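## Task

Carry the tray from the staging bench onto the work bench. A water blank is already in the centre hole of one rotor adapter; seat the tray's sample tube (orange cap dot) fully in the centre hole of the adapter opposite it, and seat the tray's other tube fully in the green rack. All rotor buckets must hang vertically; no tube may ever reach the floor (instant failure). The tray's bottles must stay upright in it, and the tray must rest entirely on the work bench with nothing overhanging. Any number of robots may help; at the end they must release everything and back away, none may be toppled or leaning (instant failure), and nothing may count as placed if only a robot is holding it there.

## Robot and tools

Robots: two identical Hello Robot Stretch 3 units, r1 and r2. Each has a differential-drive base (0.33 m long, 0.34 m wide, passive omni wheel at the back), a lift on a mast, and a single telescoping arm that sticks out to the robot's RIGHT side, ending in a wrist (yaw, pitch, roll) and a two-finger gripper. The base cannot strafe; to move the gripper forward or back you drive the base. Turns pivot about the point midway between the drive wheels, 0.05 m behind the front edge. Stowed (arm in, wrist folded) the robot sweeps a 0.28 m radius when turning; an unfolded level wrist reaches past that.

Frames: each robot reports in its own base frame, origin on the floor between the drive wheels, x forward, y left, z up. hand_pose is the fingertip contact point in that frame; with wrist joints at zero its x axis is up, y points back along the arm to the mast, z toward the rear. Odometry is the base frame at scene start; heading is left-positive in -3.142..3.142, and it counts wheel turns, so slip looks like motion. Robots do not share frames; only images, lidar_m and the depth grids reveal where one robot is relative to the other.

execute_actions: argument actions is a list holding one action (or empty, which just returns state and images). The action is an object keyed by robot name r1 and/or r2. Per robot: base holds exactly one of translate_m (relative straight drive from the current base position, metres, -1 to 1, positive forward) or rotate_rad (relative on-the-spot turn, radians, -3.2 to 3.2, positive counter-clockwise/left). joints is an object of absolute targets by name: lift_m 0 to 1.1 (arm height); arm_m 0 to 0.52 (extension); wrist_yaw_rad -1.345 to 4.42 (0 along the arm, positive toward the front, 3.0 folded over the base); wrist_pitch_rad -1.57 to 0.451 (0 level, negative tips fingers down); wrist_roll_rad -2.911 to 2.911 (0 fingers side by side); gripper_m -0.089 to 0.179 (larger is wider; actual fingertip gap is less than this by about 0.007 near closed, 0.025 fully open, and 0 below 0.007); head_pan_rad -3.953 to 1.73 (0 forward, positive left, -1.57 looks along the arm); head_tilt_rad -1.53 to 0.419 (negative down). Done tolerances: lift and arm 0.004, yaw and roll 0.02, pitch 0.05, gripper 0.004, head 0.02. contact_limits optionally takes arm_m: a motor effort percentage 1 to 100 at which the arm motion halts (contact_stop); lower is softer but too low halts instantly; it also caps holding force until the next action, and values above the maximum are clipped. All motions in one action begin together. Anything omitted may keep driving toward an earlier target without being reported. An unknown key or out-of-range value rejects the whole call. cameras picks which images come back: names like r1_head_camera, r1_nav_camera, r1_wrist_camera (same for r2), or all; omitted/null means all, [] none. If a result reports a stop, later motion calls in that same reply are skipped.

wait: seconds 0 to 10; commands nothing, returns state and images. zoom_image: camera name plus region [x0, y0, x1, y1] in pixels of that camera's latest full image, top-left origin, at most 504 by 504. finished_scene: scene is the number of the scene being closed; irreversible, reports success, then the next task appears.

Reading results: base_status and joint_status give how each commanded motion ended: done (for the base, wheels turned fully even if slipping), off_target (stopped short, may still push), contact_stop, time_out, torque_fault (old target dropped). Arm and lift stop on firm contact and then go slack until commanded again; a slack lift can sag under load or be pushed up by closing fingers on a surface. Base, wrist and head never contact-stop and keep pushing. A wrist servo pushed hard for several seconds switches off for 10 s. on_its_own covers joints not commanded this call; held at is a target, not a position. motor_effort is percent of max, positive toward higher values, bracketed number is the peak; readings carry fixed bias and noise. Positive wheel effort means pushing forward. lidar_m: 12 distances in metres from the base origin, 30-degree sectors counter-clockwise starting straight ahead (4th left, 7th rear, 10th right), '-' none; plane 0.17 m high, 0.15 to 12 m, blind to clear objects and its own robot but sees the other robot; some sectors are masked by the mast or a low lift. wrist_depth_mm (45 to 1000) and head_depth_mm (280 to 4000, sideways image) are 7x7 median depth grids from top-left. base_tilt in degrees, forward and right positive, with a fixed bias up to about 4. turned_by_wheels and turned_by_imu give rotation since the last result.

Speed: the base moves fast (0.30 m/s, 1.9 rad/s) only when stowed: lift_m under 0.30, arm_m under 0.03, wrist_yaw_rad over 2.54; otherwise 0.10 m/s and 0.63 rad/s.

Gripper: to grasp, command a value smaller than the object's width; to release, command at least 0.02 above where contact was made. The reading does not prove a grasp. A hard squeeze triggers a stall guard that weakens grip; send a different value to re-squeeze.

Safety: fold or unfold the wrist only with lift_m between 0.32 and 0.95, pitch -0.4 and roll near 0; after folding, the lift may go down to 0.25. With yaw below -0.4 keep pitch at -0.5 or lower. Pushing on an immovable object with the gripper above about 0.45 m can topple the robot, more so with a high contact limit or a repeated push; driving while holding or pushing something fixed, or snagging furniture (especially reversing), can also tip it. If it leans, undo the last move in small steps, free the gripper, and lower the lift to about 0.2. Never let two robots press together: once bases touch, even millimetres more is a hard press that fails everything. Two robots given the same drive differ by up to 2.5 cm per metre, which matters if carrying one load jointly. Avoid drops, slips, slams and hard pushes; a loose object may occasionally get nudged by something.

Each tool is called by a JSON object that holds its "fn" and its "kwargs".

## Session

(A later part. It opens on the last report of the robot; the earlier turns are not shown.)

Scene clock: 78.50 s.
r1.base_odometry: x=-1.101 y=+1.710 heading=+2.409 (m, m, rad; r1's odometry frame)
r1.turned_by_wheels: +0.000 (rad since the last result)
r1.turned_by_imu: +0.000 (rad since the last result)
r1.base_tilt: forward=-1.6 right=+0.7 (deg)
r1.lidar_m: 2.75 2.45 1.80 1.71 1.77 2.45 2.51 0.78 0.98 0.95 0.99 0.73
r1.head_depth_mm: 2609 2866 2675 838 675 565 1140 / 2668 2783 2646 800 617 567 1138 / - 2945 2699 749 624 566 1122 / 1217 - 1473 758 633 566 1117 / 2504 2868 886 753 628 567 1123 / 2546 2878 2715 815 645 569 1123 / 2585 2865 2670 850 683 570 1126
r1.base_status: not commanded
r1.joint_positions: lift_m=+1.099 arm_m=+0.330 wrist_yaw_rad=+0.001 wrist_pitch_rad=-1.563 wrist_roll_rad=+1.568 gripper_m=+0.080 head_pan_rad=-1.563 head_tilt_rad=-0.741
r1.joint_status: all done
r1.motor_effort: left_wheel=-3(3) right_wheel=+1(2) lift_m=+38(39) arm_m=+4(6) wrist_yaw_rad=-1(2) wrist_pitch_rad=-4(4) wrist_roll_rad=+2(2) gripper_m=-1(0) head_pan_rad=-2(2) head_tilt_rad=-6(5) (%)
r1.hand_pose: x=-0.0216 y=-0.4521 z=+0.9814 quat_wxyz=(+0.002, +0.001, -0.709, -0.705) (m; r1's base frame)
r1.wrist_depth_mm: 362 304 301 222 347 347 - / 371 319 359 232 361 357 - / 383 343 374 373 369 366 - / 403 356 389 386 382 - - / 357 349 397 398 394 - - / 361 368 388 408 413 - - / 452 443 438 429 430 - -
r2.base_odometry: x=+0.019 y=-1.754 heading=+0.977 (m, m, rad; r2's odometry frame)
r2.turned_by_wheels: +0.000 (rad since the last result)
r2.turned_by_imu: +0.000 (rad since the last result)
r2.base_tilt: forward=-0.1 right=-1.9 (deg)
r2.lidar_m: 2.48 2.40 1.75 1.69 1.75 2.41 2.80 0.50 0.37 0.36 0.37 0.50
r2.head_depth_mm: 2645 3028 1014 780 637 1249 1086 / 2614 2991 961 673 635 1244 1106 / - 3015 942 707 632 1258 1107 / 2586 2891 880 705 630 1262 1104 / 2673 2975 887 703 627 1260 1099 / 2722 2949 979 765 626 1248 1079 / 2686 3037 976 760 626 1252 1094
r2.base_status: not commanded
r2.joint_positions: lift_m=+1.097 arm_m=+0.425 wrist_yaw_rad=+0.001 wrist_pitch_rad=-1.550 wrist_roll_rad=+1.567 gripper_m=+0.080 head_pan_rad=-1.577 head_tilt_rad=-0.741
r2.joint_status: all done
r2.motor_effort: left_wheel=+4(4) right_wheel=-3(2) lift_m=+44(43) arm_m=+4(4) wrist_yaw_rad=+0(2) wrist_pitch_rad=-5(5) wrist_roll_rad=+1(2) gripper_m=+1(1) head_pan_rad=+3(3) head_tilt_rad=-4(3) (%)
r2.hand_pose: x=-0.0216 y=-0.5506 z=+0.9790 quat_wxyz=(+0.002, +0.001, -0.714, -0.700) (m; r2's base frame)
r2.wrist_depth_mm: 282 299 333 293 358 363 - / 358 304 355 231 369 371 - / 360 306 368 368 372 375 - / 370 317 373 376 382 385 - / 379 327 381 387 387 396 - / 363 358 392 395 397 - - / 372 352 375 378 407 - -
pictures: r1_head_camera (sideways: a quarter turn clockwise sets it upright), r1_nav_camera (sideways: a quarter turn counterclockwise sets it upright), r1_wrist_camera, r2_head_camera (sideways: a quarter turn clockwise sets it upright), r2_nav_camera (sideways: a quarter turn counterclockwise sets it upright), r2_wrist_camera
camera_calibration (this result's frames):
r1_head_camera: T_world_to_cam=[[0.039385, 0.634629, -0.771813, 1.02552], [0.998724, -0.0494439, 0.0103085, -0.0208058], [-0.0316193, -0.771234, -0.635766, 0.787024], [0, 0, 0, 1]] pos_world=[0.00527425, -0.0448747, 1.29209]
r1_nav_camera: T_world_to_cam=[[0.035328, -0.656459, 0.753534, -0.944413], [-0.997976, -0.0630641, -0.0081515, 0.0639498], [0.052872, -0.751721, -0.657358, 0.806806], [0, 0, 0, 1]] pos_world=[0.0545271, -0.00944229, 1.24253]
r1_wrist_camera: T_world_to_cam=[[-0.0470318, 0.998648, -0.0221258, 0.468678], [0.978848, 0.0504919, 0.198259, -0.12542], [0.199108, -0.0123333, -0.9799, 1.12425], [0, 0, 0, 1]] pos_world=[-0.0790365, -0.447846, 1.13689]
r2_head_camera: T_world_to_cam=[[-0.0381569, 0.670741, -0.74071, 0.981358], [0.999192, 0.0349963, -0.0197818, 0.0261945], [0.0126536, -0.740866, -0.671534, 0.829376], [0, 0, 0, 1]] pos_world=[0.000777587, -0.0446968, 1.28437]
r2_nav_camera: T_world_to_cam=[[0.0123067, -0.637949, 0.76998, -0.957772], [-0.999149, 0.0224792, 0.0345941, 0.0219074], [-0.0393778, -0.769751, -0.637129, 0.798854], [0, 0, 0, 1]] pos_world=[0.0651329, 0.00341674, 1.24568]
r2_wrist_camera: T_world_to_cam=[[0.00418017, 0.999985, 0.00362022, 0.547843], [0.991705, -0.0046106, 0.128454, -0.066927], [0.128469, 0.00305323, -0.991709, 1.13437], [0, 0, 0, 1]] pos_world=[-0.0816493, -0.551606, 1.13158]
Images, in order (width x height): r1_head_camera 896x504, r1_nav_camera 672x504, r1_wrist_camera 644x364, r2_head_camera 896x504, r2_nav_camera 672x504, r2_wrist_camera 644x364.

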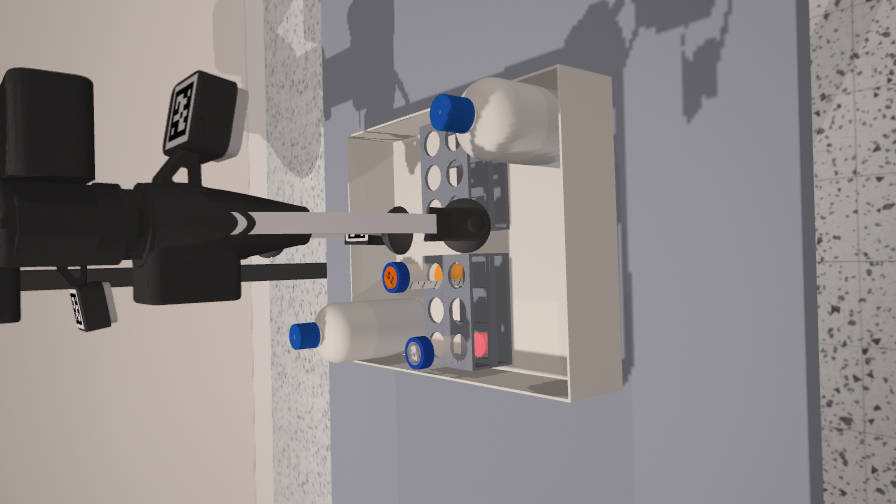

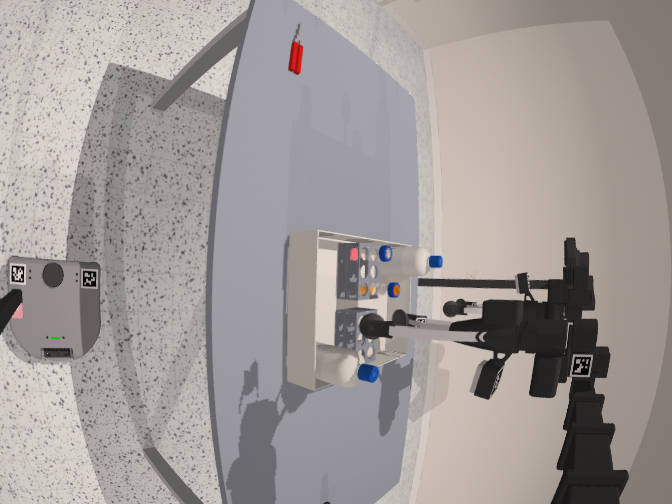

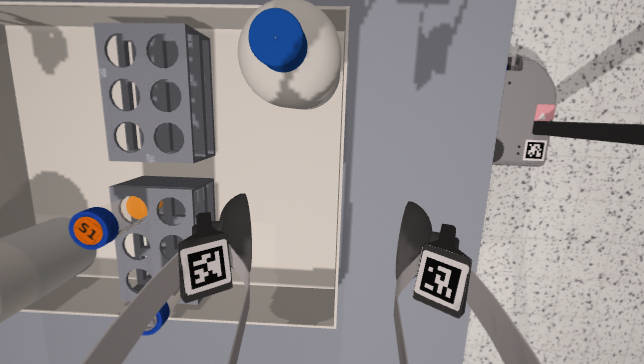

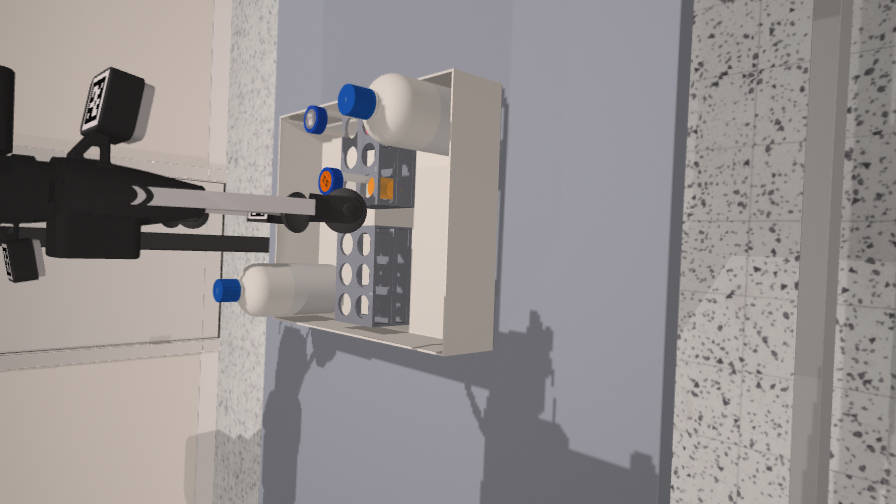

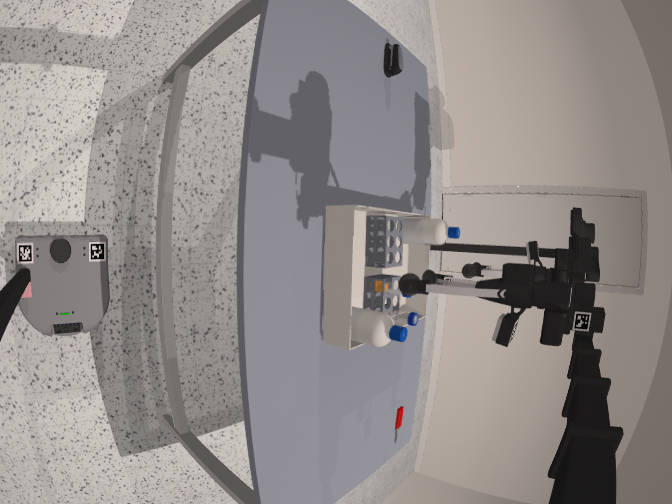

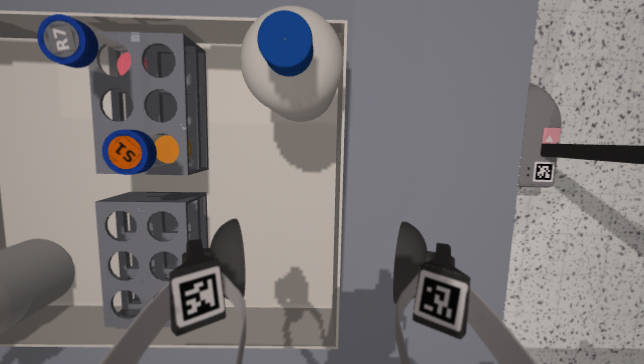

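{"fn": "execute_actions", "kwargs": {"actions": [{"r1":{"joints":{"arm_m":0.316,"lift_m":0.97}},"r2":{"joints":{"arm_m":0.411,"lift_m":0.97}}}], "cameras": ["r1_wrist_camera","r2_wrist_camera"]}}

{"fn": "execute_actions", "kwargs": {"actions": [{"r1":{"joints":{"lift_m":0.91}},"r2":{"joints":{"lift_m":0.91}}}], "cameras": ["r1_wrist_camera","r2_wrist_camera"]}}

Scene clock: 83.30 s.
r1.base_odometry: x=-1.101 y=+1.710 heading=+2.409 (m, m, rad; r1's odometry frame)
r1.turned_by_wheels: +0.000 (rad since the last result)
r1.turned_by_imu: -0.001 (rad since the last result)
r1.base_tilt: forward=-1.5 right=+0.7 (deg)
r1.lidar_m: 2.75 2.44 1.79 1.71 1.77 2.46 2.51 0.78 0.98 0.95 0.99 0.73
r1.head_depth_mm: 2571 - - 837 672 566 1137 / 2565 - 1060 584 616 566 1138 / 2562 - - 740 632 567 1125 / 668 738 - 766 632 568 1123 / 875 2842 887 754 629 570 1129 / 2550 2853 2672 817 643 569 1123 / 2542 2851 2673 846 681 570 1125
r1.base_status: not commanded
r1.joint_positions: lift_m=+0.970 arm_m=+0.316 wrist_yaw_rad=+0.001 wrist_pitch_rad=-1.564 wrist_roll_rad=+1.568 gripper_m=+0.080 head_pan_rad=-1.563 head_tilt_rad=-0.741
r1.joint_status: all done
r1.motor_effort: left_wheel=-3(3) right_wheel=+2(2) lift_m=+30(33) arm_m=-4(5) wrist_yaw_rad=-1(1) wrist_pitch_rad=-4(4) wrist_roll_rad=+2(1) gripper_m=-1(1) head_pan_rad=-3(3) head_tilt_rad=-5(5) (%)
r1.hand_pose: x=-0.0216 y=-0.4388 z=+0.8525 quat_wxyz=(+0.002, +0.001, -0.709, -0.705) (m; r1's base frame)
r1.wrist_depth_mm: 204 97 96 225 229 225 939 / 215 213 109 229 234 230 946 / 190 245 246 243 243 240 980 / 226 255 254 252 249 247 - / 211 264 261 260 255 257 - / 212 269 274 270 270 266 - / 223 285 282 282 277 276 -
r2.base_odometry: x=+0.019 y=-1.754 heading=+0.977 (m, m, rad; r2's odometry frame)
r2.turned_by_wheels: +0.000 (rad since the last result)
r2.turned_by_imu: +0.000 (rad since the last result)
r2.base_tilt: forward=+0.0 right=-1.9 (deg)
r2.lidar_m: 2.48 2.39 1.75 1.68 1.76 2.41 2.80 0.50 0.37 0.36 0.37 0.51
r2.head_depth_mm: 2570 - 1005 779 637 1249 1090 / 2541 2988 939 672 635 1242 1111 / 1618 - 816 706 632 1260 1105 / 728 1474 840 701 631 1260 1102 / 2628 2998 887 700 629 1252 1095 / 2704 3026 982 764 627 1252 1079 / 2717 3009 977 762 624 1256 1089
r2.base_status: not commanded
r2.joint_positions: lift_m=+0.970 arm_m=+0.411 wrist_yaw_rad=+0.001 wrist_pitch_rad=-1.550 wrist_roll_rad=+1.567 gripper_m=+0.080 head_pan_rad=-1.577 head_tilt_rad=-0.741
r2.joint_status: all done
r2.motor_effort: left_wheel=+4(3) right_wheel=-3(3) lift_m=+33(32) arm_m=-4(5) wrist_yaw_rad=+0(1) wrist_pitch_rad=-4(5) wrist_roll_rad=+2(1) gripper_m=+1(1) head_pan_rad=+3(3) head_tilt_rad=-3(4) (%)
r2.hand_pose: x=-0.0216 y=-0.5374 z=+0.8522 quat_wxyz=(+0.002, +0.001, -0.714, -0.700) (m; r2's base frame)
r2.wrist_depth_mm: 204 105 100 116 238 240 240 / 208 235 113 174 242 245 245 / 184 242 242 245 250 249 250 / 195 247 250 251 253 254 254 / 211 248 250 254 257 260 - / 225 254 259 260 264 264 - / 202 261 265 265 270 269 -
pictures: r1_wrist_camera, r2_wrist_camera
camera_calibration (this result's frames):
r1_wrist_camera: T_world_to_cam=[[-0.0470317, 0.998653, -0.0218997, 0.452274], [0.978848, 0.0504469, 0.19827, -0.100562], [0.199108, -0.0121115, -0.979903, 0.998167], [0, 0, 0, 1]] pos_world=[-0.0790365, -0.434502, 1.00795]
r2_wrist_camera: T_world_to_cam=[[0.0041804, 0.999984, 0.00381667, 0.534983], [0.991705, -0.00463606, 0.128453, -0.0505873], [0.128469, 0.00324803, -0.991708, 1.00865], [0, 0, 0, 1]] pos_world=[-0.0816493, -0.538486, 1.00474]
Images, in order (width x height): r1_wrist_camera 644x364, r2_wrist_camera 644x364.

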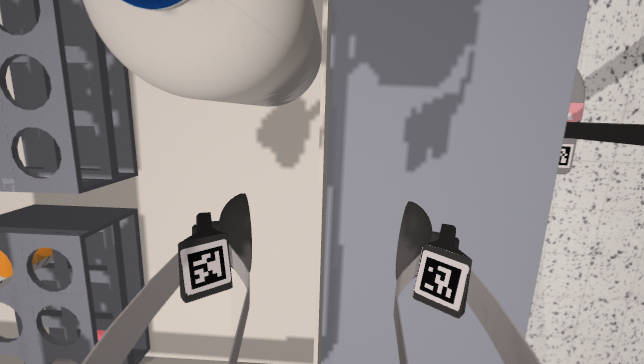

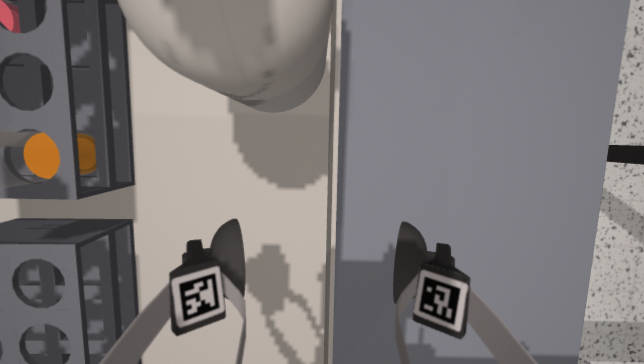

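Scene clock: 84.67 s.
r1.base_odometry: x=-1.101 y=+1.710 heading=+2.409 (m, m, rad; r1's odometry frame)
r1.turned_by_wheels: +0.000 (rad since the last result)
r1.turned_by_imu: +0.000 (rad since the last result)
r1.base_tilt: forward=-1.6 right=+0.7 (deg)
r1.lidar_m: 2.75 2.44 1.80 1.71 1.77 2.46 2.51 0.78 0.99 0.95 0.99 0.73
r1.head_depth_mm: 2579 2875 2957 - 639 564 1139 / 2583 2834 - 590 615 566 1140 / 2578 2838 - 750 629 567 1122 / 2493 708 1274 - 630 566 1124 / 1120 2799 824 751 629 571 1123 / 2572 2852 2708 816 644 571 1124 / 2533 2841 2708 845 683 570 1125
r1.base_status: not commanded
r1.joint_positions: lift_m=+0.910 arm_m=+0.316 wrist_yaw_rad=+0.001 wrist_pitch_rad=-1.564 wrist_roll_rad=+1.568 gripper_m=+0.080 head_pan_rad=-1.563 head_tilt_rad=-0.741
r1.joint_status: all done
r1.motor_effort: left_wheel=-3(3) right_wheel=+1(2) lift_m=+30(30) arm_m=-4(4) wrist_yaw_rad=-1(1) wrist_pitch_rad=-4(4) wrist_roll_rad=+1(1) gripper_m=+0(0) head_pan_rad=-3(3) head_tilt_rad=-6(6) (%)
r1.hand_pose: x=-0.0216 y=-0.4388 z=+0.7925 quat_wxyz=(+0.002, +0.001, -0.709, -0.705) (m; r1's base frame)
r1.wrist_depth_mm: - 50 64 131 172 170 166 / - 67 96 176 176 174 172 / 185 187 185 183 181 180 177 / 190 192 191 189 189 187 183 / 200 200 196 196 194 193 191 / 204 208 205 203 203 198 199 / 208 215 212 209 209 206 -
r2.base_odometry: x=+0.019 y=-1.754 heading=+0.977 (m, m, rad; r2's odometry frame)
r2.turned_by_wheels: +0.000 (rad since the last result)
r2.turned_by_imu: +0.000 (rad since the last result)
r2.base_tilt: forward=-0.1 right=-2.0 (deg)
r2.lidar_m: 2.47 2.39 1.75 1.69 1.75 2.40 2.81 0.50 0.37 0.36 0.37 0.51
r2.head_depth_mm: 2672 2947 - - 629 1247 1089 / 2652 - 895 672 636 1240 1109 / 2564 - - 707 634 1267 1101 / 762 1464 866 703 628 1263 1100 / 2661 2981 886 703 628 1254 1099 / 2701 3009 980 762 626 1254 1075 / 2710 3075 979 765 624 1250 1095
r2.base_status: not commanded
r2.joint_positions: lift_m=+0.910 arm_m=+0.411 wrist_yaw_rad=+0.001 wrist_pitch_rad=-1.550 wrist_roll_rad=+1.567 gripper_m=+0.080 head_pan_rad=-1.577 head_tilt_rad=-0.741
r2.joint_status: all done
r2.motor_effort: left_wheel=+4(4) right_wheel=-3(3) lift_m=+33(34) arm_m=-4(4) wrist_yaw_rad=+0(1) wrist_pitch_rad=-4(4) wrist_roll_rad=+1(2) gripper_m=+1(1) head_pan_rad=+3(3) head_tilt_rad=-4(3) (%)
r2.hand_pose: x=-0.0216 y=-0.5374 z=+0.7922 quat_wxyz=(+0.002, +0.001, -0.714, -0.700) (m; r2's base frame)
r2.wrist_depth_mm: 173 57 64 107 180 181 181 / 176 180 105 163 184 185 187 / 180 183 183 184 187 188 190 / 182 186 187 188 192 192 194 / 189 191 190 192 194 197 197 / 189 194 195 197 200 202 202 / 193 199 200 201 203 205 207
pictures: r1_wrist_camera, r2_wrist_camera
camera_calibration (this result's frames):
r1_wrist_camera: T_world_to_cam=[[-0.0470316, 0.998653, -0.0218998, 0.450959], [0.978848, 0.0504468, 0.19827, -0.0886656], [0.199108, -0.0121116, -0.979903, 0.939371], [0, 0, 0, 1]] pos_world=[-0.0790365, -0.434502, 0.947948]
r2_wrist_camera: T_world_to_cam=[[0.00418039, 0.999984, 0.00381667, 0.535212], [0.991705, -0.00463606, 0.128453, -0.0428788], [0.128469, 0.00324803, -0.991708, 0.94914], [0, 0, 0, 1]] pos_world=[-0.0816493, -0.538485, 0.944735]
Images, in order (width x height): r1_wrist_camera 644x364, r2_wrist_camera 644x364.

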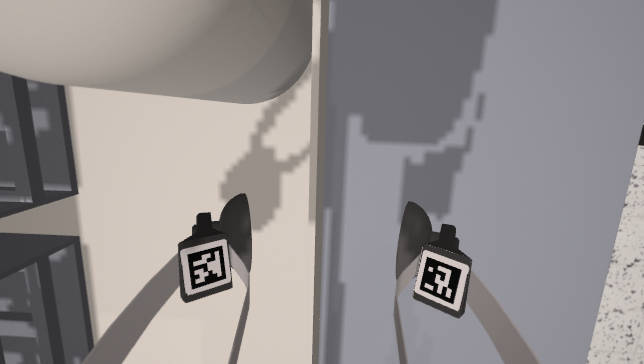

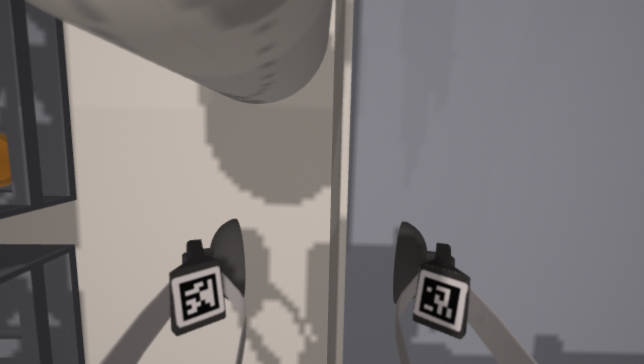

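{"fn": "execute_actions", "kwargs": {"actions": [{"r1":{"joints":{"arm_m":0.321,"gripper_m":0.04}},"r2":{"joints":{"arm_m":0.401,"gripper_m":0.04}}}], "cameras": []}}

{"fn": "execute_actions", "kwargs": {"actions": [{"r1":{"joints":{"gripper_m":-0.055}},"r2":{"joints":{"gripper_m":-0.055}}}], "cameras": []}}

{"fn": "execute_actions", "kwargs": {"actions": [{"r1":{"joints":{"lift_m":0.95}},"r2":{"joints":{"lift_m":0.95}}}], "cameras": ["r1_wrist_camera","r2_wrist_camera"]}}

{"fn": "execute_actions", "kwargs": {"actions": [{"r1":{"joints":{"lift_m":1.05,"head_pan_rad":-2.3,"head_tilt_rad":-0.5}},"r2":{"joints":{"lift_m":1.05}}}], "cameras": ["r1_nav_camera","r2_head_camera"]}}

{"fn": "execute_actions", "kwargs": {"actions": [{"r1":{"base":{"translate_m":-1},"joints":{"arm_m":0.315}},"r2":{"base":{"translate_m":1}}}], "cameras": ["r1_nav_camera","r2_head_camera"]}}

Scene clock: 92.23 s.
r1.base_odometry: x=-1.101 y=+1.710 heading=+2.409 (m, m, rad; r1's odometry frame)
r1.turned_by_wheels: +0.000 (rad since the last result)
r1.turned_by_imu: +0.000 (rad since the last result)
r1.base_tilt: forward=-1.8 right=+0.6 (deg)
r1.lidar_m: 2.76 2.45 1.79 1.71 1.77 2.46 2.51 0.78 0.99 0.95 0.99 0.73
r1.head_depth_mm: 2597 2897 2959 - 640 564 1132 / 2590 2836 - 587 617 566 1137 / 2569 2787 - 752 627 567 1121 / 2485 716 1265 - 630 567 1125 / 1123 2834 824 752 627 568 1126 / 2565 2857 2722 816 644 569 1126 / 2567 2849 2683 847 683 570 1126
r1.base_status: not commanded
r1.joint_positions: lift_m=+0.910 arm_m=+0.321 wrist_yaw_rad=+0.001 wrist_pitch_rad=-1.564 wrist_roll_rad=+1.568 gripper_m=+0.040 head_pan_rad=-1.563 head_tilt_rad=-0.741
r1.joint_status: all done
r1.motor_effort: left_wheel=-3(3) right_wheel=+2(1) lift_m=+30(31) arm_m=+4(4) wrist_yaw_rad=-1(1) wrist_pitch_rad=-4(4) wrist_roll_rad=+1(1) gripper_m=+0(85) head_pan_rad=-2(3) head_tilt_rad=-7(6) (%)
r1.hand_pose: x=-0.0216 y=-0.4431 z=+0.7925 quat_wxyz=(+0.002, +0.001, -0.709, -0.705) (m; r1's base frame)
r1.wrist_depth_mm: - 49 57 123 172 170 166 / - 63 88 176 177 175 172 / 184 187 184 183 183 180 178 / 189 193 191 189 188 186 184 / 200 199 197 195 194 193 191 / 202 208 207 203 200 199 199 / 208 215 212 209 209 206 207
r2.base_odometry: x=+0.019 y=-1.754 heading=+0.977 (m, m, rad; r2's odometry frame)
r2.turned_by_wheels: +0.000 (rad since the last result)
r2.turned_by_imu: +0.000 (rad since the last result)
r2.base_tilt: forward=-0.1 right=-2.1 (deg)
r2.lidar_m: 2.48 2.38 1.75 1.69 1.76 2.39 2.80 0.50 0.37 0.36 0.37 0.51
r2.head_depth_mm: 2660 2953 - 752 628 1249 1091 / 2663 - 926 672 637 1245 1105 / 2573 - - 708 632 1264 1108 / 761 1456 865 703 631 1262 1112 / 2653 2978 889 701 629 1259 1101 / 2687 2979 981 767 627 1255 1075 / 2734 3031 975 759 625 1257 1096
r2.base_status: not commanded
r2.joint_positions: lift_m=+0.910 arm_m=+0.401 wrist_yaw_rad=+0.001 wrist_pitch_rad=-1.550 wrist_roll_rad=+1.567 gripper_m=+0.040 head_pan_rad=-1.577 head_tilt_rad=-0.741
r2.joint_status: all done
r2.motor_effort: left_wheel=+4(4) right_wheel=-3(3) lift_m=+33(33) arm_m=-4(4) wrist_yaw_rad=+0(0) wrist_pitch_rad=-4(4) wrist_roll_rad=+1(2) gripper_m=+1(81) head_pan_rad=+3(3) head_tilt_rad=-3(3) (%)
r2.hand_pose: x=-0.0216 y=-0.5274 z=+0.7922 quat_wxyz=(+0.002, +0.001, -0.714, -0.700) (m; r2's base frame)
r2.wrist_depth_mm: - 61 76 179 181 181 182 / 178 180 119 182 184 185 185 / 182 182 183 186 187 189 190 / 185 187 188 190 191 191 192 / 189 190 191 194 195 197 197 / 193 194 194 198 199 201 202 / 194 199 201 201 206 205 207
pictures: none
No camera images: the call's "cameras" was empty. Leave "cameras" out to get every camera's image.

Scene clock: 93.67 s.
r1.base_odometry: x=-1.101 y=+1.710 heading=+2.409 (m, m, rad; r1's odometry frame)
r1.turned_by_wheels: +0.000 (rad since the last result)
r1.turned_by_imu: +0.000 (rad since the last result)
r1.base_tilt: forward=-1.7 right=+0.6 (deg)
r1.lidar_m: 2.75 2.45 1.80 1.71 1.78 2.47 2.50 0.78 0.99 0.95 0.99 0.73
r1.head_depth_mm: 2585 2905 2940 - 639 565 1138 / 2594 2826 - 587 609 566 1142 / 2600 2810 - 749 623 567 1118 / 2487 716 1270 - 632 567 1118 / 1124 2808 823 752 629 569 1120 / 2552 2867 2685 819 645 569 1125 / 2546 2882 2727 847 682 570 1129
r1.base_status: not commanded
r1.joint_positions: lift_m=+0.910 arm_m=+0.321 wrist_yaw_rad=+0.001 wrist_pitch_rad=-1.556 wrist_roll_rad=+1.567 gripper_m=-0.054 head_pan_rad=-1.563 head_tilt_rad=-0.741
r1.joint_status: all done
r1.motor_effort: left_wheel=-3(3) right_wheel=+2(2) lift_m=+36(35) arm_m=+3(5) wrist_yaw_rad=-1(1) wrist_pitch_rad=-8(8) wrist_roll_rad=+1(1) gripper_m=-24(100) head_pan_rad=-3(2) head_tilt_rad=-6(6) (%)
r1.hand_pose: x=-0.0216 y=-0.4452 z=+0.7921 quat_wxyz=(+0.002, +0.001, -0.712, -0.702) (m; r1's base frame)
r1.wrist_depth_mm: - 48 56 102 170 168 166 / - 62 86 169 175 173 171 / 184 186 184 183 181 179 176 / 188 193 190 189 188 185 181 / 200 199 196 - 193 191 189 / 201 206 205 204 198 197 196 / 208 215 212 210 208 205 204
r2.base_odometry: x=+0.019 y=-1.754 heading=+0.977 (m, m, rad; r2's odometry frame)
r2.turned_by_wheels: +0.000 (rad since the last result)
r2.turned_by_imu: +0.000 (rad since the last result)
r2.base_tilt: forward=-0.1 right=-1.9 (deg)
r2.lidar_m: 2.48 2.39 1.75 1.69 1.76 2.41 2.80 0.50 0.37 0.36 0.37 0.51
r2.head_depth_mm: 2645 2935 - 754 629 1243 1088 / 2651 - 944 673 635 1239 1107 / 2517 - - 706 631 1261 1102 / 760 1460 864 703 628 1257 1104 / 2676 2962 885 701 629 1260 1097 / 2687 2993 980 766 626 1253 1079 / 2726 2995 974 764 625 1250 1094
r2.base_status: not commanded
r2.joint_positions: lift_m=+0.910 arm_m=+0.401 wrist_yaw_rad=+0.001 wrist_pitch_rad=-1.541 wrist_roll_rad=+1.567 gripper_m=-0.054 head_pan_rad=-1.577 head_tilt_rad=-0.741
r2.joint_status: all done
r2.motor_effort: left_wheel=+3(4) right_wheel=-2(3) lift_m=+40(41) arm_m=-4(4) wrist_yaw_rad=-1(0) wrist_pitch_rad=-9(9) wrist_roll_rad=+1(1) gripper_m=-19(96) head_pan_rad=+3(3) head_tilt_rad=-4(4) (%)
r2.hand_pose: x=-0.0215 y=-0.5296 z=+0.7918 quat_wxyz=(+0.002, +0.001, -0.717, -0.697) (m; r2's base frame)
r2.wrist_depth_mm: - 60 73 176 178 179 179 / 178 179 114 181 183 183 184 / 181 182 183 184 186 185 186 / 182 185 186 188 190 190 191 / 189 190 190 190 195 195 194 / 191 195 193 - 198 199 199 / 196 198 198 201 202 203 203
pictures: none
No camera images: the call's "cameras" was empty. Leave "cameras" out to get every camera's image.

Scene clock: 94.83 s.
r1.base_odometry: x=-1.101 y=+1.710 heading=+2.409 (m, m, rad; r1's odometry frame)
r1.turned_by_wheels: +0.000 (rad since the last result)
r1.turned_by_imu: +0.000 (rad since the last result)
r1.base_tilt: forward=-1.7 right=+0.7 (deg)
r1.lidar_m: 2.75 2.45 1.79 1.71 1.78 2.46 2.51 0.78 0.99 0.95 0.99 0.73
r1.head_depth_mm: 2582 2861 - 834 656 566 1138 / 2592 2821 969 547 607 566 1139 / 2576 - - 722 625 567 1122 / 1172 706 1491 716 626 567 1116 / 810 2794 800 726 626 567 1123 / 2529 2846 2751 791 628 569 1123 / 2562 2873 2686 845 682 570 1123
r1.base_status: not commanded
r1.joint_positions: lift_m=+0.950 arm_m=+0.321 wrist_yaw_rad=+0.001 wrist_pitch_rad=-1.555 wrist_roll_rad=+1.567 gripper_m=-0.051 head_pan_rad=-1.563 head_tilt_rad=-0.741
r1.joint_status: all done
r1.motor_effort: left_wheel=-3(3) right_wheel=+1(2) lift_m=+46(47) arm_m=+3(3) wrist_yaw_rad=-1(1) wrist_pitch_rad=-8(8) wrist_roll_rad=+1(1) gripper_m=-22(23) head_pan_rad=-3(3) head_tilt_rad=-5(5) (%)
r1.hand_pose: x=-0.0216 y=-0.4453 z=+0.8317 quat_wxyz=(+0.002, +0.001, -0.712, -0.702) (m; r1's base frame)
r1.wrist_depth_mm: - 48 55 102 208 206 203 / - 60 85 172 214 211 210 / 185 186 184 183 220 217 217 / 188 194 190 190 228 223 - / 200 200 198 - 234 230 - / 203 207 205 204 243 240 - / 210 214 213 213 253 249 -
r2.base_odometry: x=+0.019 y=-1.754 heading=+0.977 (m, m, rad; r2's odometry frame)
r2.turned_by_wheels: +0.000 (rad since the last result)
r2.turned_by_imu: +0.000 (rad since the last result)
r2.base_tilt: forward=-0.1 right=-2.0 (deg)
r2.lidar_m: 2.48 2.38 1.74 1.69 1.75 2.40 2.80 0.50 0.37 0.36 0.37 0.51
r2.head_depth_mm: 2655 - 929 756 635 1249 1093 / 2607 2988 616 655 636 1241 1106 / 2507 - 777 708 634 1265 1102 / 728 1383 841 704 630 1263 1102 / 2680 2899 871 702 629 1253 1099 / 2706 3015 982 764 626 1256 1076 / 2703 3034 972 761 625 1247 1097
r2.base_status: not commanded
r2.joint_positions: lift_m=+0.950 arm_m=+0.401 wrist_yaw_rad=+0.001 wrist_pitch_rad=-1.541 wrist_roll_rad=+1.567 gripper_m=-0.054 head_pan_rad=-1.577 head_tilt_rad=-0.741
r2.joint_status: all done
r2.motor_effort: left_wheel=+4(4) right_wheel=-3(2) lift_m=+51(55) arm_m=-4(4) wrist_yaw_rad=+0(1) wrist_pitch_rad=-9(9) wrist_roll_rad=+2(2) gripper_m=-19(19) head_pan_rad=+3(3) head_tilt_rad=-4(3) (%)
r2.hand_pose: x=-0.0215 y=-0.5297 z=+0.8315 quat_wxyz=(+0.002, +0.001, -0.717, -0.697) (m; r2's base frame)
r2.wrist_depth_mm: - 60 74 177 217 216 218 / 179 180 114 182 221 221 220 / 181 183 183 184 226 226 227 / 183 187 186 189 231 230 234 / 190 191 191 190 236 237 239 / 189 194 194 - 241 241 243 / 195 198 198 200 247 248 249
pictures: r1_wrist_camera, r2_wrist_camera
camera_calibration (this result's frames):
r1_wrist_camera: T_world_to_cam=[[-0.047033, 0.998443, -0.0299829, 0.464935], [0.978846, 0.0520517, 0.197865, -0.095064], [0.199118, -0.0200424, -0.979771, 0.974076], [0, 0, 0, 1]] pos_world=[-0.0790354, -0.43974, 0.987121]
r2_wrist_camera: T_world_to_cam=[[0.00418728, 0.999979, -0.00498001, 0.534638], [0.991704, -0.00351271, 0.128494, -0.0473325], [0.128474, -0.00547673, -0.991698, 0.983469], [0, 0, 0, 1]] pos_world=[-0.0816487, -0.529407, 0.984049]
Images, in order (width x height): r1_wrist_camera 644x364, r2_wrist_camera 644x364.

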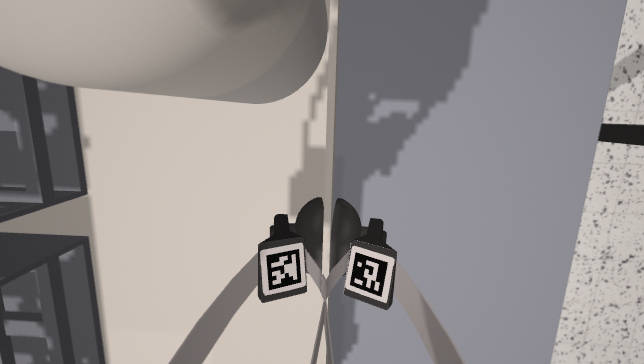

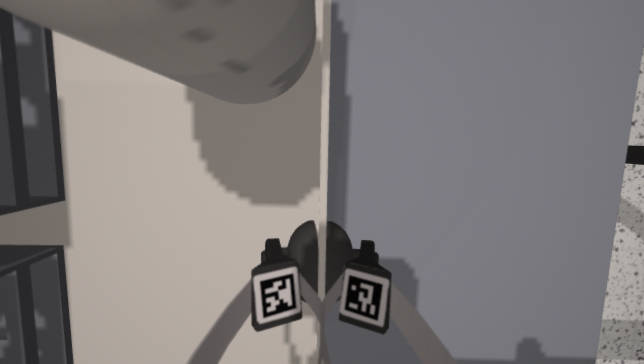

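Scene clock: 96.57 s.
r1.base_odometry: x=-1.101 y=+1.710 heading=+2.409 (m, m, rad; r1's odometry frame)
r1.turned_by_wheels: +0.000 (rad since the last result)
r1.turned_by_imu: +0.000 (rad since the last result)
r1.base_tilt: forward=-1.7 right=+0.6 (deg)
r1.lidar_m: 2.75 2.45 1.80 1.71 1.78 2.46 2.51 0.78 0.99 0.95 0.99 0.73
r1.head_depth_mm: - - - - - - 1073 / - - - - - - 1322 / 3800 - - - - 657 611 / 3495 3711 - - - 688 563 / 3196 3424 - - - 693 566 / 2968 3159 - - 897 695 566 / 2786 2923 - 1137 903 655 569
r1.base_status: not commanded
r1.joint_positions: lift_m=+1.050 arm_m=+0.321 wrist_yaw_rad=+0.001 wrist_pitch_rad=-1.555 wrist_roll_rad=+1.567 gripper_m=-0.051 head_pan_rad=-2.293 head_tilt_rad=-0.508
r1.joint_status: all done
r1.motor_effort: left_wheel=-3(3) right_wheel=+1(2) lift_m=+46(49) arm_m=+3(3) wrist_yaw_rad=-1(1) wrist_pitch_rad=-8(8) wrist_roll_rad=+1(1) gripper_m=-21(21) head_pan_rad=-3(31) head_tilt_rad=+5(28) (%)
r1.hand_pose: x=-0.0216 y=-0.4453 z=+0.9317 quat_wxyz=(+0.002, +0.001, -0.712, -0.702) (m; r1's base frame)
r1.wrist_depth_mm: - 48 55 102 303 297 - / - 59 85 173 306 307 - / 183 187 185 183 318 316 - / 188 193 191 190 329 329 - / 201 200 196 - 340 - - / 202 207 206 205 350 - - / 211 217 212 214 372 - -
r2.base_odometry: x=+0.019 y=-1.754 heading=+0.977 (m, m, rad; r2's odometry frame)
r2.turned_by_wheels: +0.000 (rad since the last result)
r2.turned_by_imu: +0.000 (rad since the last result)
r2.base_tilt: forward=-0.1 right=-2.0 (deg)
r2.lidar_m: 2.48 2.39 1.75 1.69 1.75 2.40 2.80 0.50 0.37 0.36 0.37 0.51
r2.head_depth_mm: 2681 2969 897 779 636 1246 1090 / - 2823 568 752 636 1243 1112 / - 850 698 752 633 1261 1101 / 1268 811 707 748 632 1271 1101 / 2658 832 643 743 628 1261 1100 / 2676 2994 978 766 626 1257 1080 / 2703 2991 973 762 624 1242 1093
r2.base_status: not commanded
r2.joint_positions: lift_m=+1.050 arm_m=+0.401 wrist_yaw_rad=+0.001 wrist_pitch_rad=-1.541 wrist_roll_rad=+1.567 gripper_m=-0.054 head_pan_rad=-1.577 head_tilt_rad=-0.741
r2.joint_status: all done
r2.motor_effort: left_wheel=+4(4) right_wheel=-2(3) lift_m=+51(54) arm_m=-4(4) wrist_yaw_rad=+0(0) wrist_pitch_rad=-9(9) wrist_roll_rad=+1(2) gripper_m=-19(19) head_pan_rad=+3(3) head_tilt_rad=-4(4) (%)
r2.hand_pose: x=-0.0215 y=-0.5297 z=+0.9315 quat_wxyz=(+0.002, +0.001, -0.717, -0.697) (m; r2's base frame)
r2.wrist_depth_mm: - 60 74 176 312 318 - / 178 180 114 181 319 320 - / 181 182 183 185 326 327 - / 183 186 187 188 331 334 - / 189 190 189 191 339 338 - / 190 194 194 - 349 348 - / 195 198 199 275 355 359 -
pictures: r1_nav_camera (sideways: a quarter turn counterclockwise sets it upright), r2_head_camera (sideways: a quarter turn clockwise sets it upright)
camera_calibration (this result's frames):
r1_nav_camera: T_world_to_cam=[[-0.284317, -0.368765, 0.884973, -1.11383], [-0.78622, 0.617927, 0.00489701, 0.0456708], [-0.548654, -0.694391, -0.465617, 0.561021], [0, 0, 0, 1]] pos_world=[0.0270326, -0.0493948, 1.24671]
r2_head_camera: T_world_to_cam=[[-0.0381569, 0.670741, -0.74071, 0.981358], [0.999192, 0.0349963, -0.0197818, 0.0261945], [0.0126536, -0.740866, -0.671534, 0.829376], [0, 0, 0, 1]] pos_world=[0.000777587, -0.0446968, 1.28437]
Images, in order (width x height): r1_nav_camera 672x504, r2_head_camera 896x504.

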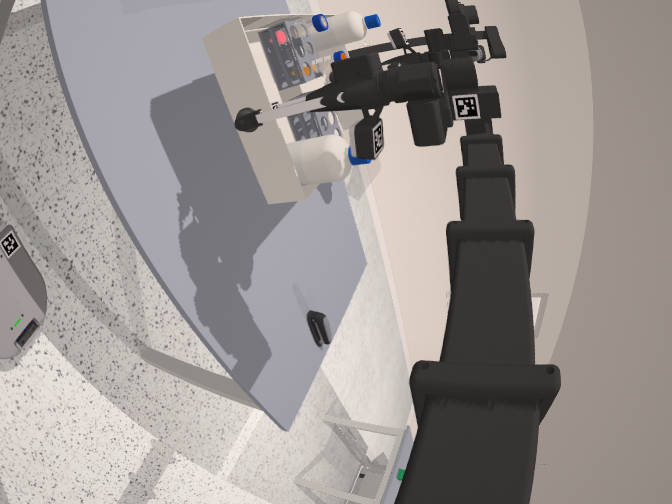

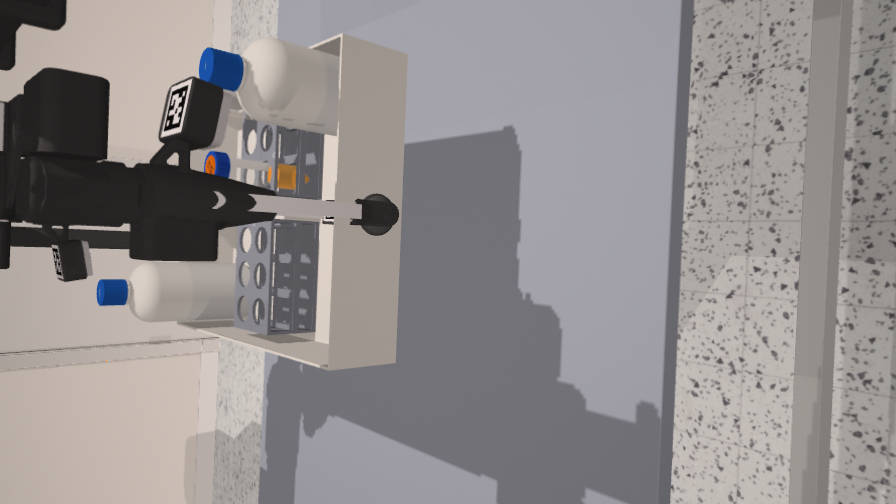

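Scene clock: 107.83 s.
r1.base_odometry: x=-0.358 y=+1.041 heading=+2.409 (m, m, rad; r1's odometry frame)
r1.turned_by_wheels: +0.000 (rad since the last result)
r1.turned_by_imu: +0.002 (rad since the last result)
r1.base_tilt: forward=-1.6 right=+0.7 (deg)
r1.lidar_m: 1.69 2.45 1.78 1.73 1.80 2.48 1.52 1.76 3.14 0.97 0.39 1.35
r1.head_depth_mm: - - - - - - 1311 / - - - - - - 1348 / 3773 - - - - 1567 1345 / 3453 3692 - - - 1658 1360 / 3178 3348 - - - 1651 1358 / 2965 3140 - - 2132 1660 1365 / 2782 2907 - 2736 2153 1573 1361
r1.base_status: done
r1.joint_positions: lift_m=+1.050 arm_m=+0.315 wrist_yaw_rad=+0.001 wrist_pitch_rad=-1.555 wrist_roll_rad=+1.567 gripper_m=-0.051 head_pan_rad=-2.293 head_tilt_rad=-0.508
r1.joint_status: all done
r1.motor_effort: left_wheel=-2(6) right_wheel=+0(2) lift_m=+45(46) arm_m=-5(6) wrist_yaw_rad=-1(1) wrist_pitch_rad=-8(13) wrist_roll_rad=+1(1) gripper_m=-23(21) head_pan_rad=-2(2) head_tilt_rad=+4(5) (%)
r1.hand_pose: x=-0.0216 y=-0.4400 z=+0.9317 quat_wxyz=(+0.002, +0.001, -0.712, -0.702) (m; r1's base frame)
r1.wrist_depth_mm: - 48 56 146 - - - / - 57 84 175 - - - / 184 187 183 183 - - - / 189 194 190 189 - - - / 199 200 196 - - - - / 200 208 205 205 - - - / 209 215 212 212 520 - -
r2.base_odometry: x=+0.579 y=-0.925 heading=+0.977 (m, m, rad; r2's odometry frame)
r2.turned_by_wheels: +0.000 (rad since the last result)
r2.turned_by_imu: -0.008 (rad since the last result)
r2.base_tilt: forward=-0.2 right=-2.0 (deg)
r2.lidar_m: 1.50 2.40 1.76 1.69 1.75 2.40 1.42 0.51 0.45 1.31 3.20 1.76
r2.head_depth_mm: 2657 2935 889 833 1533 1298 994 / - 2784 568 1752 1532 1327 1128 / - 866 702 1835 1552 1320 1144 / 1206 854 720 1666 1556 1318 1141 / 2636 789 657 1724 1560 1319 1141 / 2653 2993 2412 1887 1552 1304 1142 / 2695 3000 2423 1885 1534 1308 1138
r2.base_status: done
r2.joint_positions: lift_m=+1.050 arm_m=+0.401 wrist_yaw_rad=+0.001 wrist_pitch_rad=-1.537 wrist_roll_rad=+1.567 gripper_m=-0.054 head_pan_rad=-1.577 head_tilt_rad=-0.741
r2.joint_status: not commanded
r2.motor_effort: left_wheel=+6(9) right_wheel=-5(6) lift_m=+51(51) arm_m=-4(5) wrist_yaw_rad=+0(0) wrist_pitch_rad=-11(15) wrist_roll_rad=+1(1) gripper_m=-19(19) head_pan_rad=+3(3) head_tilt_rad=-4(3) (%)
r2.hand_pose: x=-0.0215 y=-0.5306 z=+0.9314 quat_wxyz=(+0.002, +0.001, -0.719, -0.696) (m; r2's base frame)
r2.wrist_depth_mm: - 59 75 176 859 - - / 178 179 114 181 - - - / 182 184 183 185 - - - / 183 187 187 188 - - - / 189 191 191 190 - - - / 190 194 195 - - - - / 196 198 198 - - - -
pictures: r1_nav_camera (sideways: a quarter turn counterclockwise sets it upright), r2_head_camera (sideways: a quarter turn clockwise sets it upright)
camera_calibration (this result's frames):
r1_nav_camera: T_world_to_cam=[[-0.284218, -0.368621, 0.885064, -1.11395], [-0.786192, 0.617963, 0.00490804, 0.0456563], [-0.548746, -0.694435, -0.465443, 0.560794], [0, 0, 0, 1]] pos_world=[0.0270232, -0.0494039, 1.24671]
r2_head_camera: T_world_to_cam=[[-0.0381569, 0.670741, -0.74071, 0.981358], [0.999192, 0.0349963, -0.0197818, 0.0261945], [0.0126536, -0.740866, -0.671534, 0.829376], [0, 0, 0, 1]] pos_world=[0.000777587, -0.0446968, 1.28437]
Images, in order (width x height): r1_nav_camera 672x504, r2_head_camera 896x504.

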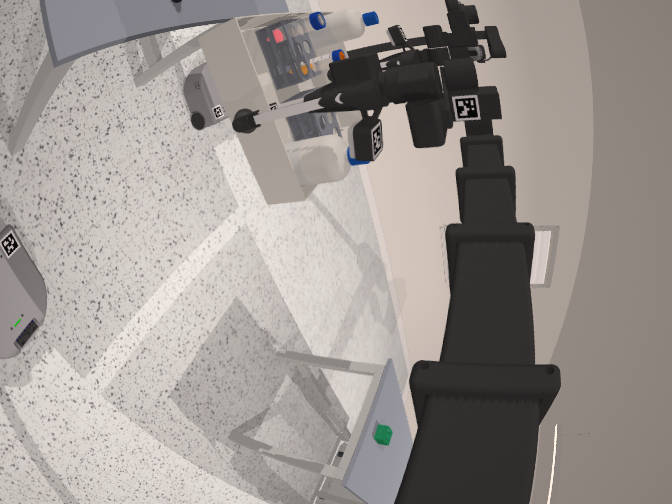

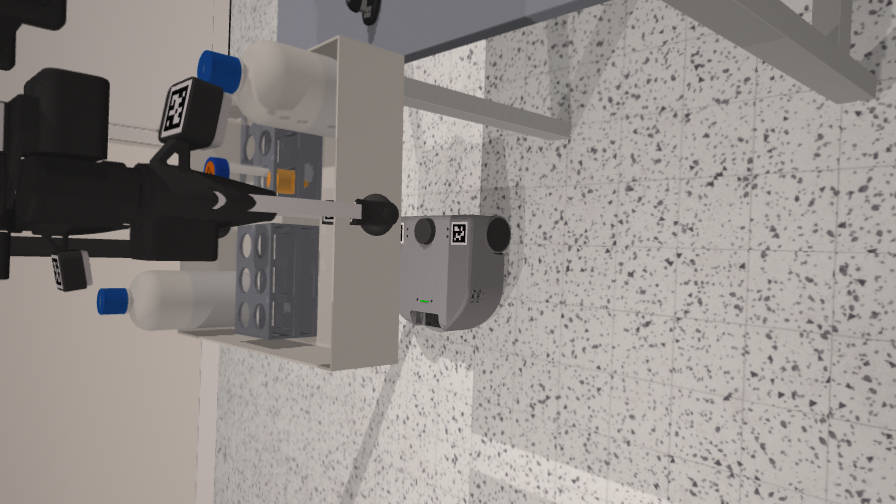

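{"fn": "execute_actions", "kwargs": {"actions": [{"r1":{"base":{"translate_m":-1},"joints":{"arm_m":0.305}},"r2":{"base":{"translate_m":1},"joints":{"arm_m":0.395,"head_pan_rad":-0.9,"head_tilt_rad":-0.6}}}], "cameras": ["r1_nav_camera","r2_nav_camera"]}}

Scene clock: 122.37 s.
r1.base_odometry: x=+0.386 y=+0.372 heading=+2.409 (m, m, rad; r1's odometry frame)
r1.turned_by_wheels: +0.000 (rad since the last result)
r1.turned_by_imu: +0.002 (rad since the last result)
r1.base_tilt: forward=-1.6 right=+0.6 (deg)
r1.lidar_m: 1.28 2.42 1.80 1.74 1.81 2.50 1.93 0.57 1.05 1.29 3.13 1.29
r1.head_depth_mm: 3766 - - - - - 1309 / - - - - - - 798 / 3746 - - - - 1551 1352 / 3506 3745 - - - 1601 1349 / 3182 3388 - - - 1562 1356 / 2938 3167 - - 1236 1519 1359 / 2740 2895 - 2722 2153 1564 1359
r1.base_status: done
r1.joint_positions: lift_m=+1.050 arm_m=+0.305 wrist_yaw_rad=+0.001 wrist_pitch_rad=-1.558 wrist_roll_rad=+1.566 gripper_m=-0.051 head_pan_rad=-2.293 head_tilt_rad=-0.508
r1.joint_status: all done
r1.motor_effort: left_wheel=-2(5) right_wheel=+0(3) lift_m=+46(45) arm_m=-4(9) wrist_yaw_rad=-1(1) wrist_pitch_rad=-7(21) wrist_roll_rad=+2(2) gripper_m=-22(22) head_pan_rad=-3(3) head_tilt_rad=+5(4) (%)
r1.hand_pose: x=-0.0216 y=-0.4292 z=+0.9317 quat_wxyz=(+0.003, +0.002, -0.711, -0.703) (m; r1's base frame)
r1.wrist_depth_mm: - 47 57 124 - 997 - / - 55 83 177 - - - / 184 185 183 183 - - - / 189 193 191 190 - - - / 201 200 197 118 - - - / 202 208 207 207 - - - / 190 218 215 216 - - -
r2.base_odometry: x=+1.138 y=-0.096 heading=+0.977 (m, m, rad; r2's odometry frame)
r2.turned_by_wheels: +0.000 (rad since the last result)
r2.turned_by_imu: -0.008 (rad since the last result)
r2.base_tilt: forward=+0.0 right=-2.0 (deg)
r2.lidar_m: 1.27 2.45 1.77 1.70 1.76 2.39 1.42 1.33 3.20 1.29 1.08 0.57
r2.head_depth_mm: 2734 2968 3108 2301 1769 1436 1214 / 2924 3185 3250 2024 1705 1435 1212 / 3092 3465 3258 1060 1701 1434 1209 / 3454 3803 1308 925 1688 1423 1202 / 3663 - 1291 916 821 1353 1152 / - - 1279 908 754 1169 1169 / 3953 - 1266 907 1612 1334 1198
r2.base_status: done
r2.joint_positions: lift_m=+1.050 arm_m=+0.395 wrist_yaw_rad=+0.002 wrist_pitch_rad=-1.542 wrist_roll_rad=+1.565 gripper_m=-0.054 head_pan_rad=-0.907 head_tilt_rad=-0.606
r2.joint_status: all done
r2.motor_effort: left_wheel=+7(11) right_wheel=-5(7) lift_m=+51(51) arm_m=-4(7) wrist_yaw_rad=-1(2) wrist_pitch_rad=-9(23) wrist_roll_rad=+2(2) gripper_m=-18(20) head_pan_rad=+3(32) head_tilt_rad=+3(14) (%)
r2.hand_pose: x=-0.0216 y=-0.5234 z=+0.9315 quat_wxyz=(+0.003, +0.002, -0.717, -0.697) (m; r2's base frame)
r2.wrist_depth_mm: - 61 79 - - - - / 180 93 116 - - - - / 183 185 186 - - - - / 186 187 188 - - - - / 190 189 190 - - - - / 190 193 193 - - - - / 194 197 198 200 - - -
pictures: r1_nav_camera (sideways: a quarter turn counterclockwise sets it upright), r2_nav_camera (sideways: a quarter turn counterclockwise sets it upright)
camera_calibration (this result's frames):
r1_nav_camera: T_world_to_cam=[[-0.284211, -0.368607, 0.885072, -1.11396], [-0.786187, 0.61797, 0.00490901, 0.045655], [-0.548757, -0.694437, -0.465428, 0.560774], [0, 0, 0, 1]] pos_world=[0.0270222, -0.0494048, 1.24671]
r2_nav_camera: T_world_to_cam=[[0.338325, -0.406314, 0.84879, -1.0625], [-0.800016, -0.59912, 0.0320862, 0.0239518], [0.49549, -0.689901, -0.527755, 0.653302], [0, 0, 0, 1]] pos_world=[0.0549293, 0.0333529, 1.24586]
Images, in order (width x height): r1_nav_camera 672x504, r2_nav_camera 672x504.

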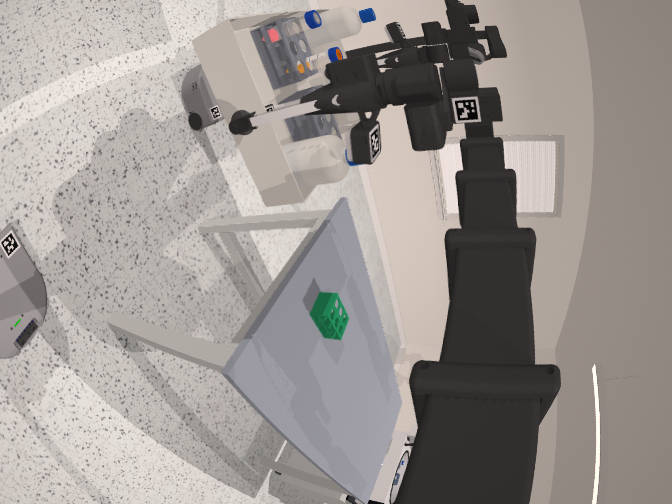

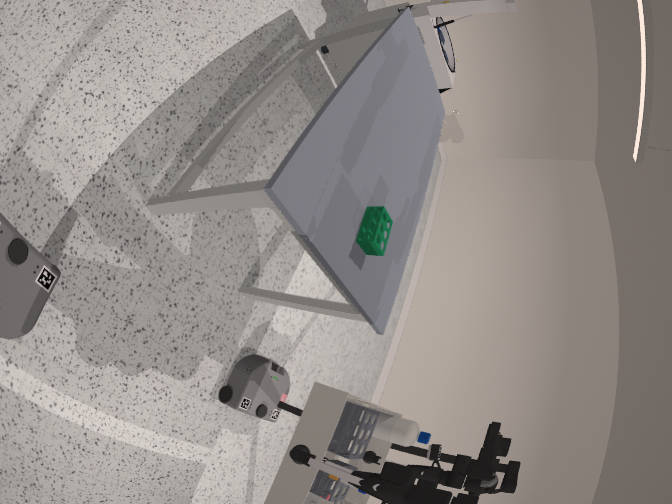

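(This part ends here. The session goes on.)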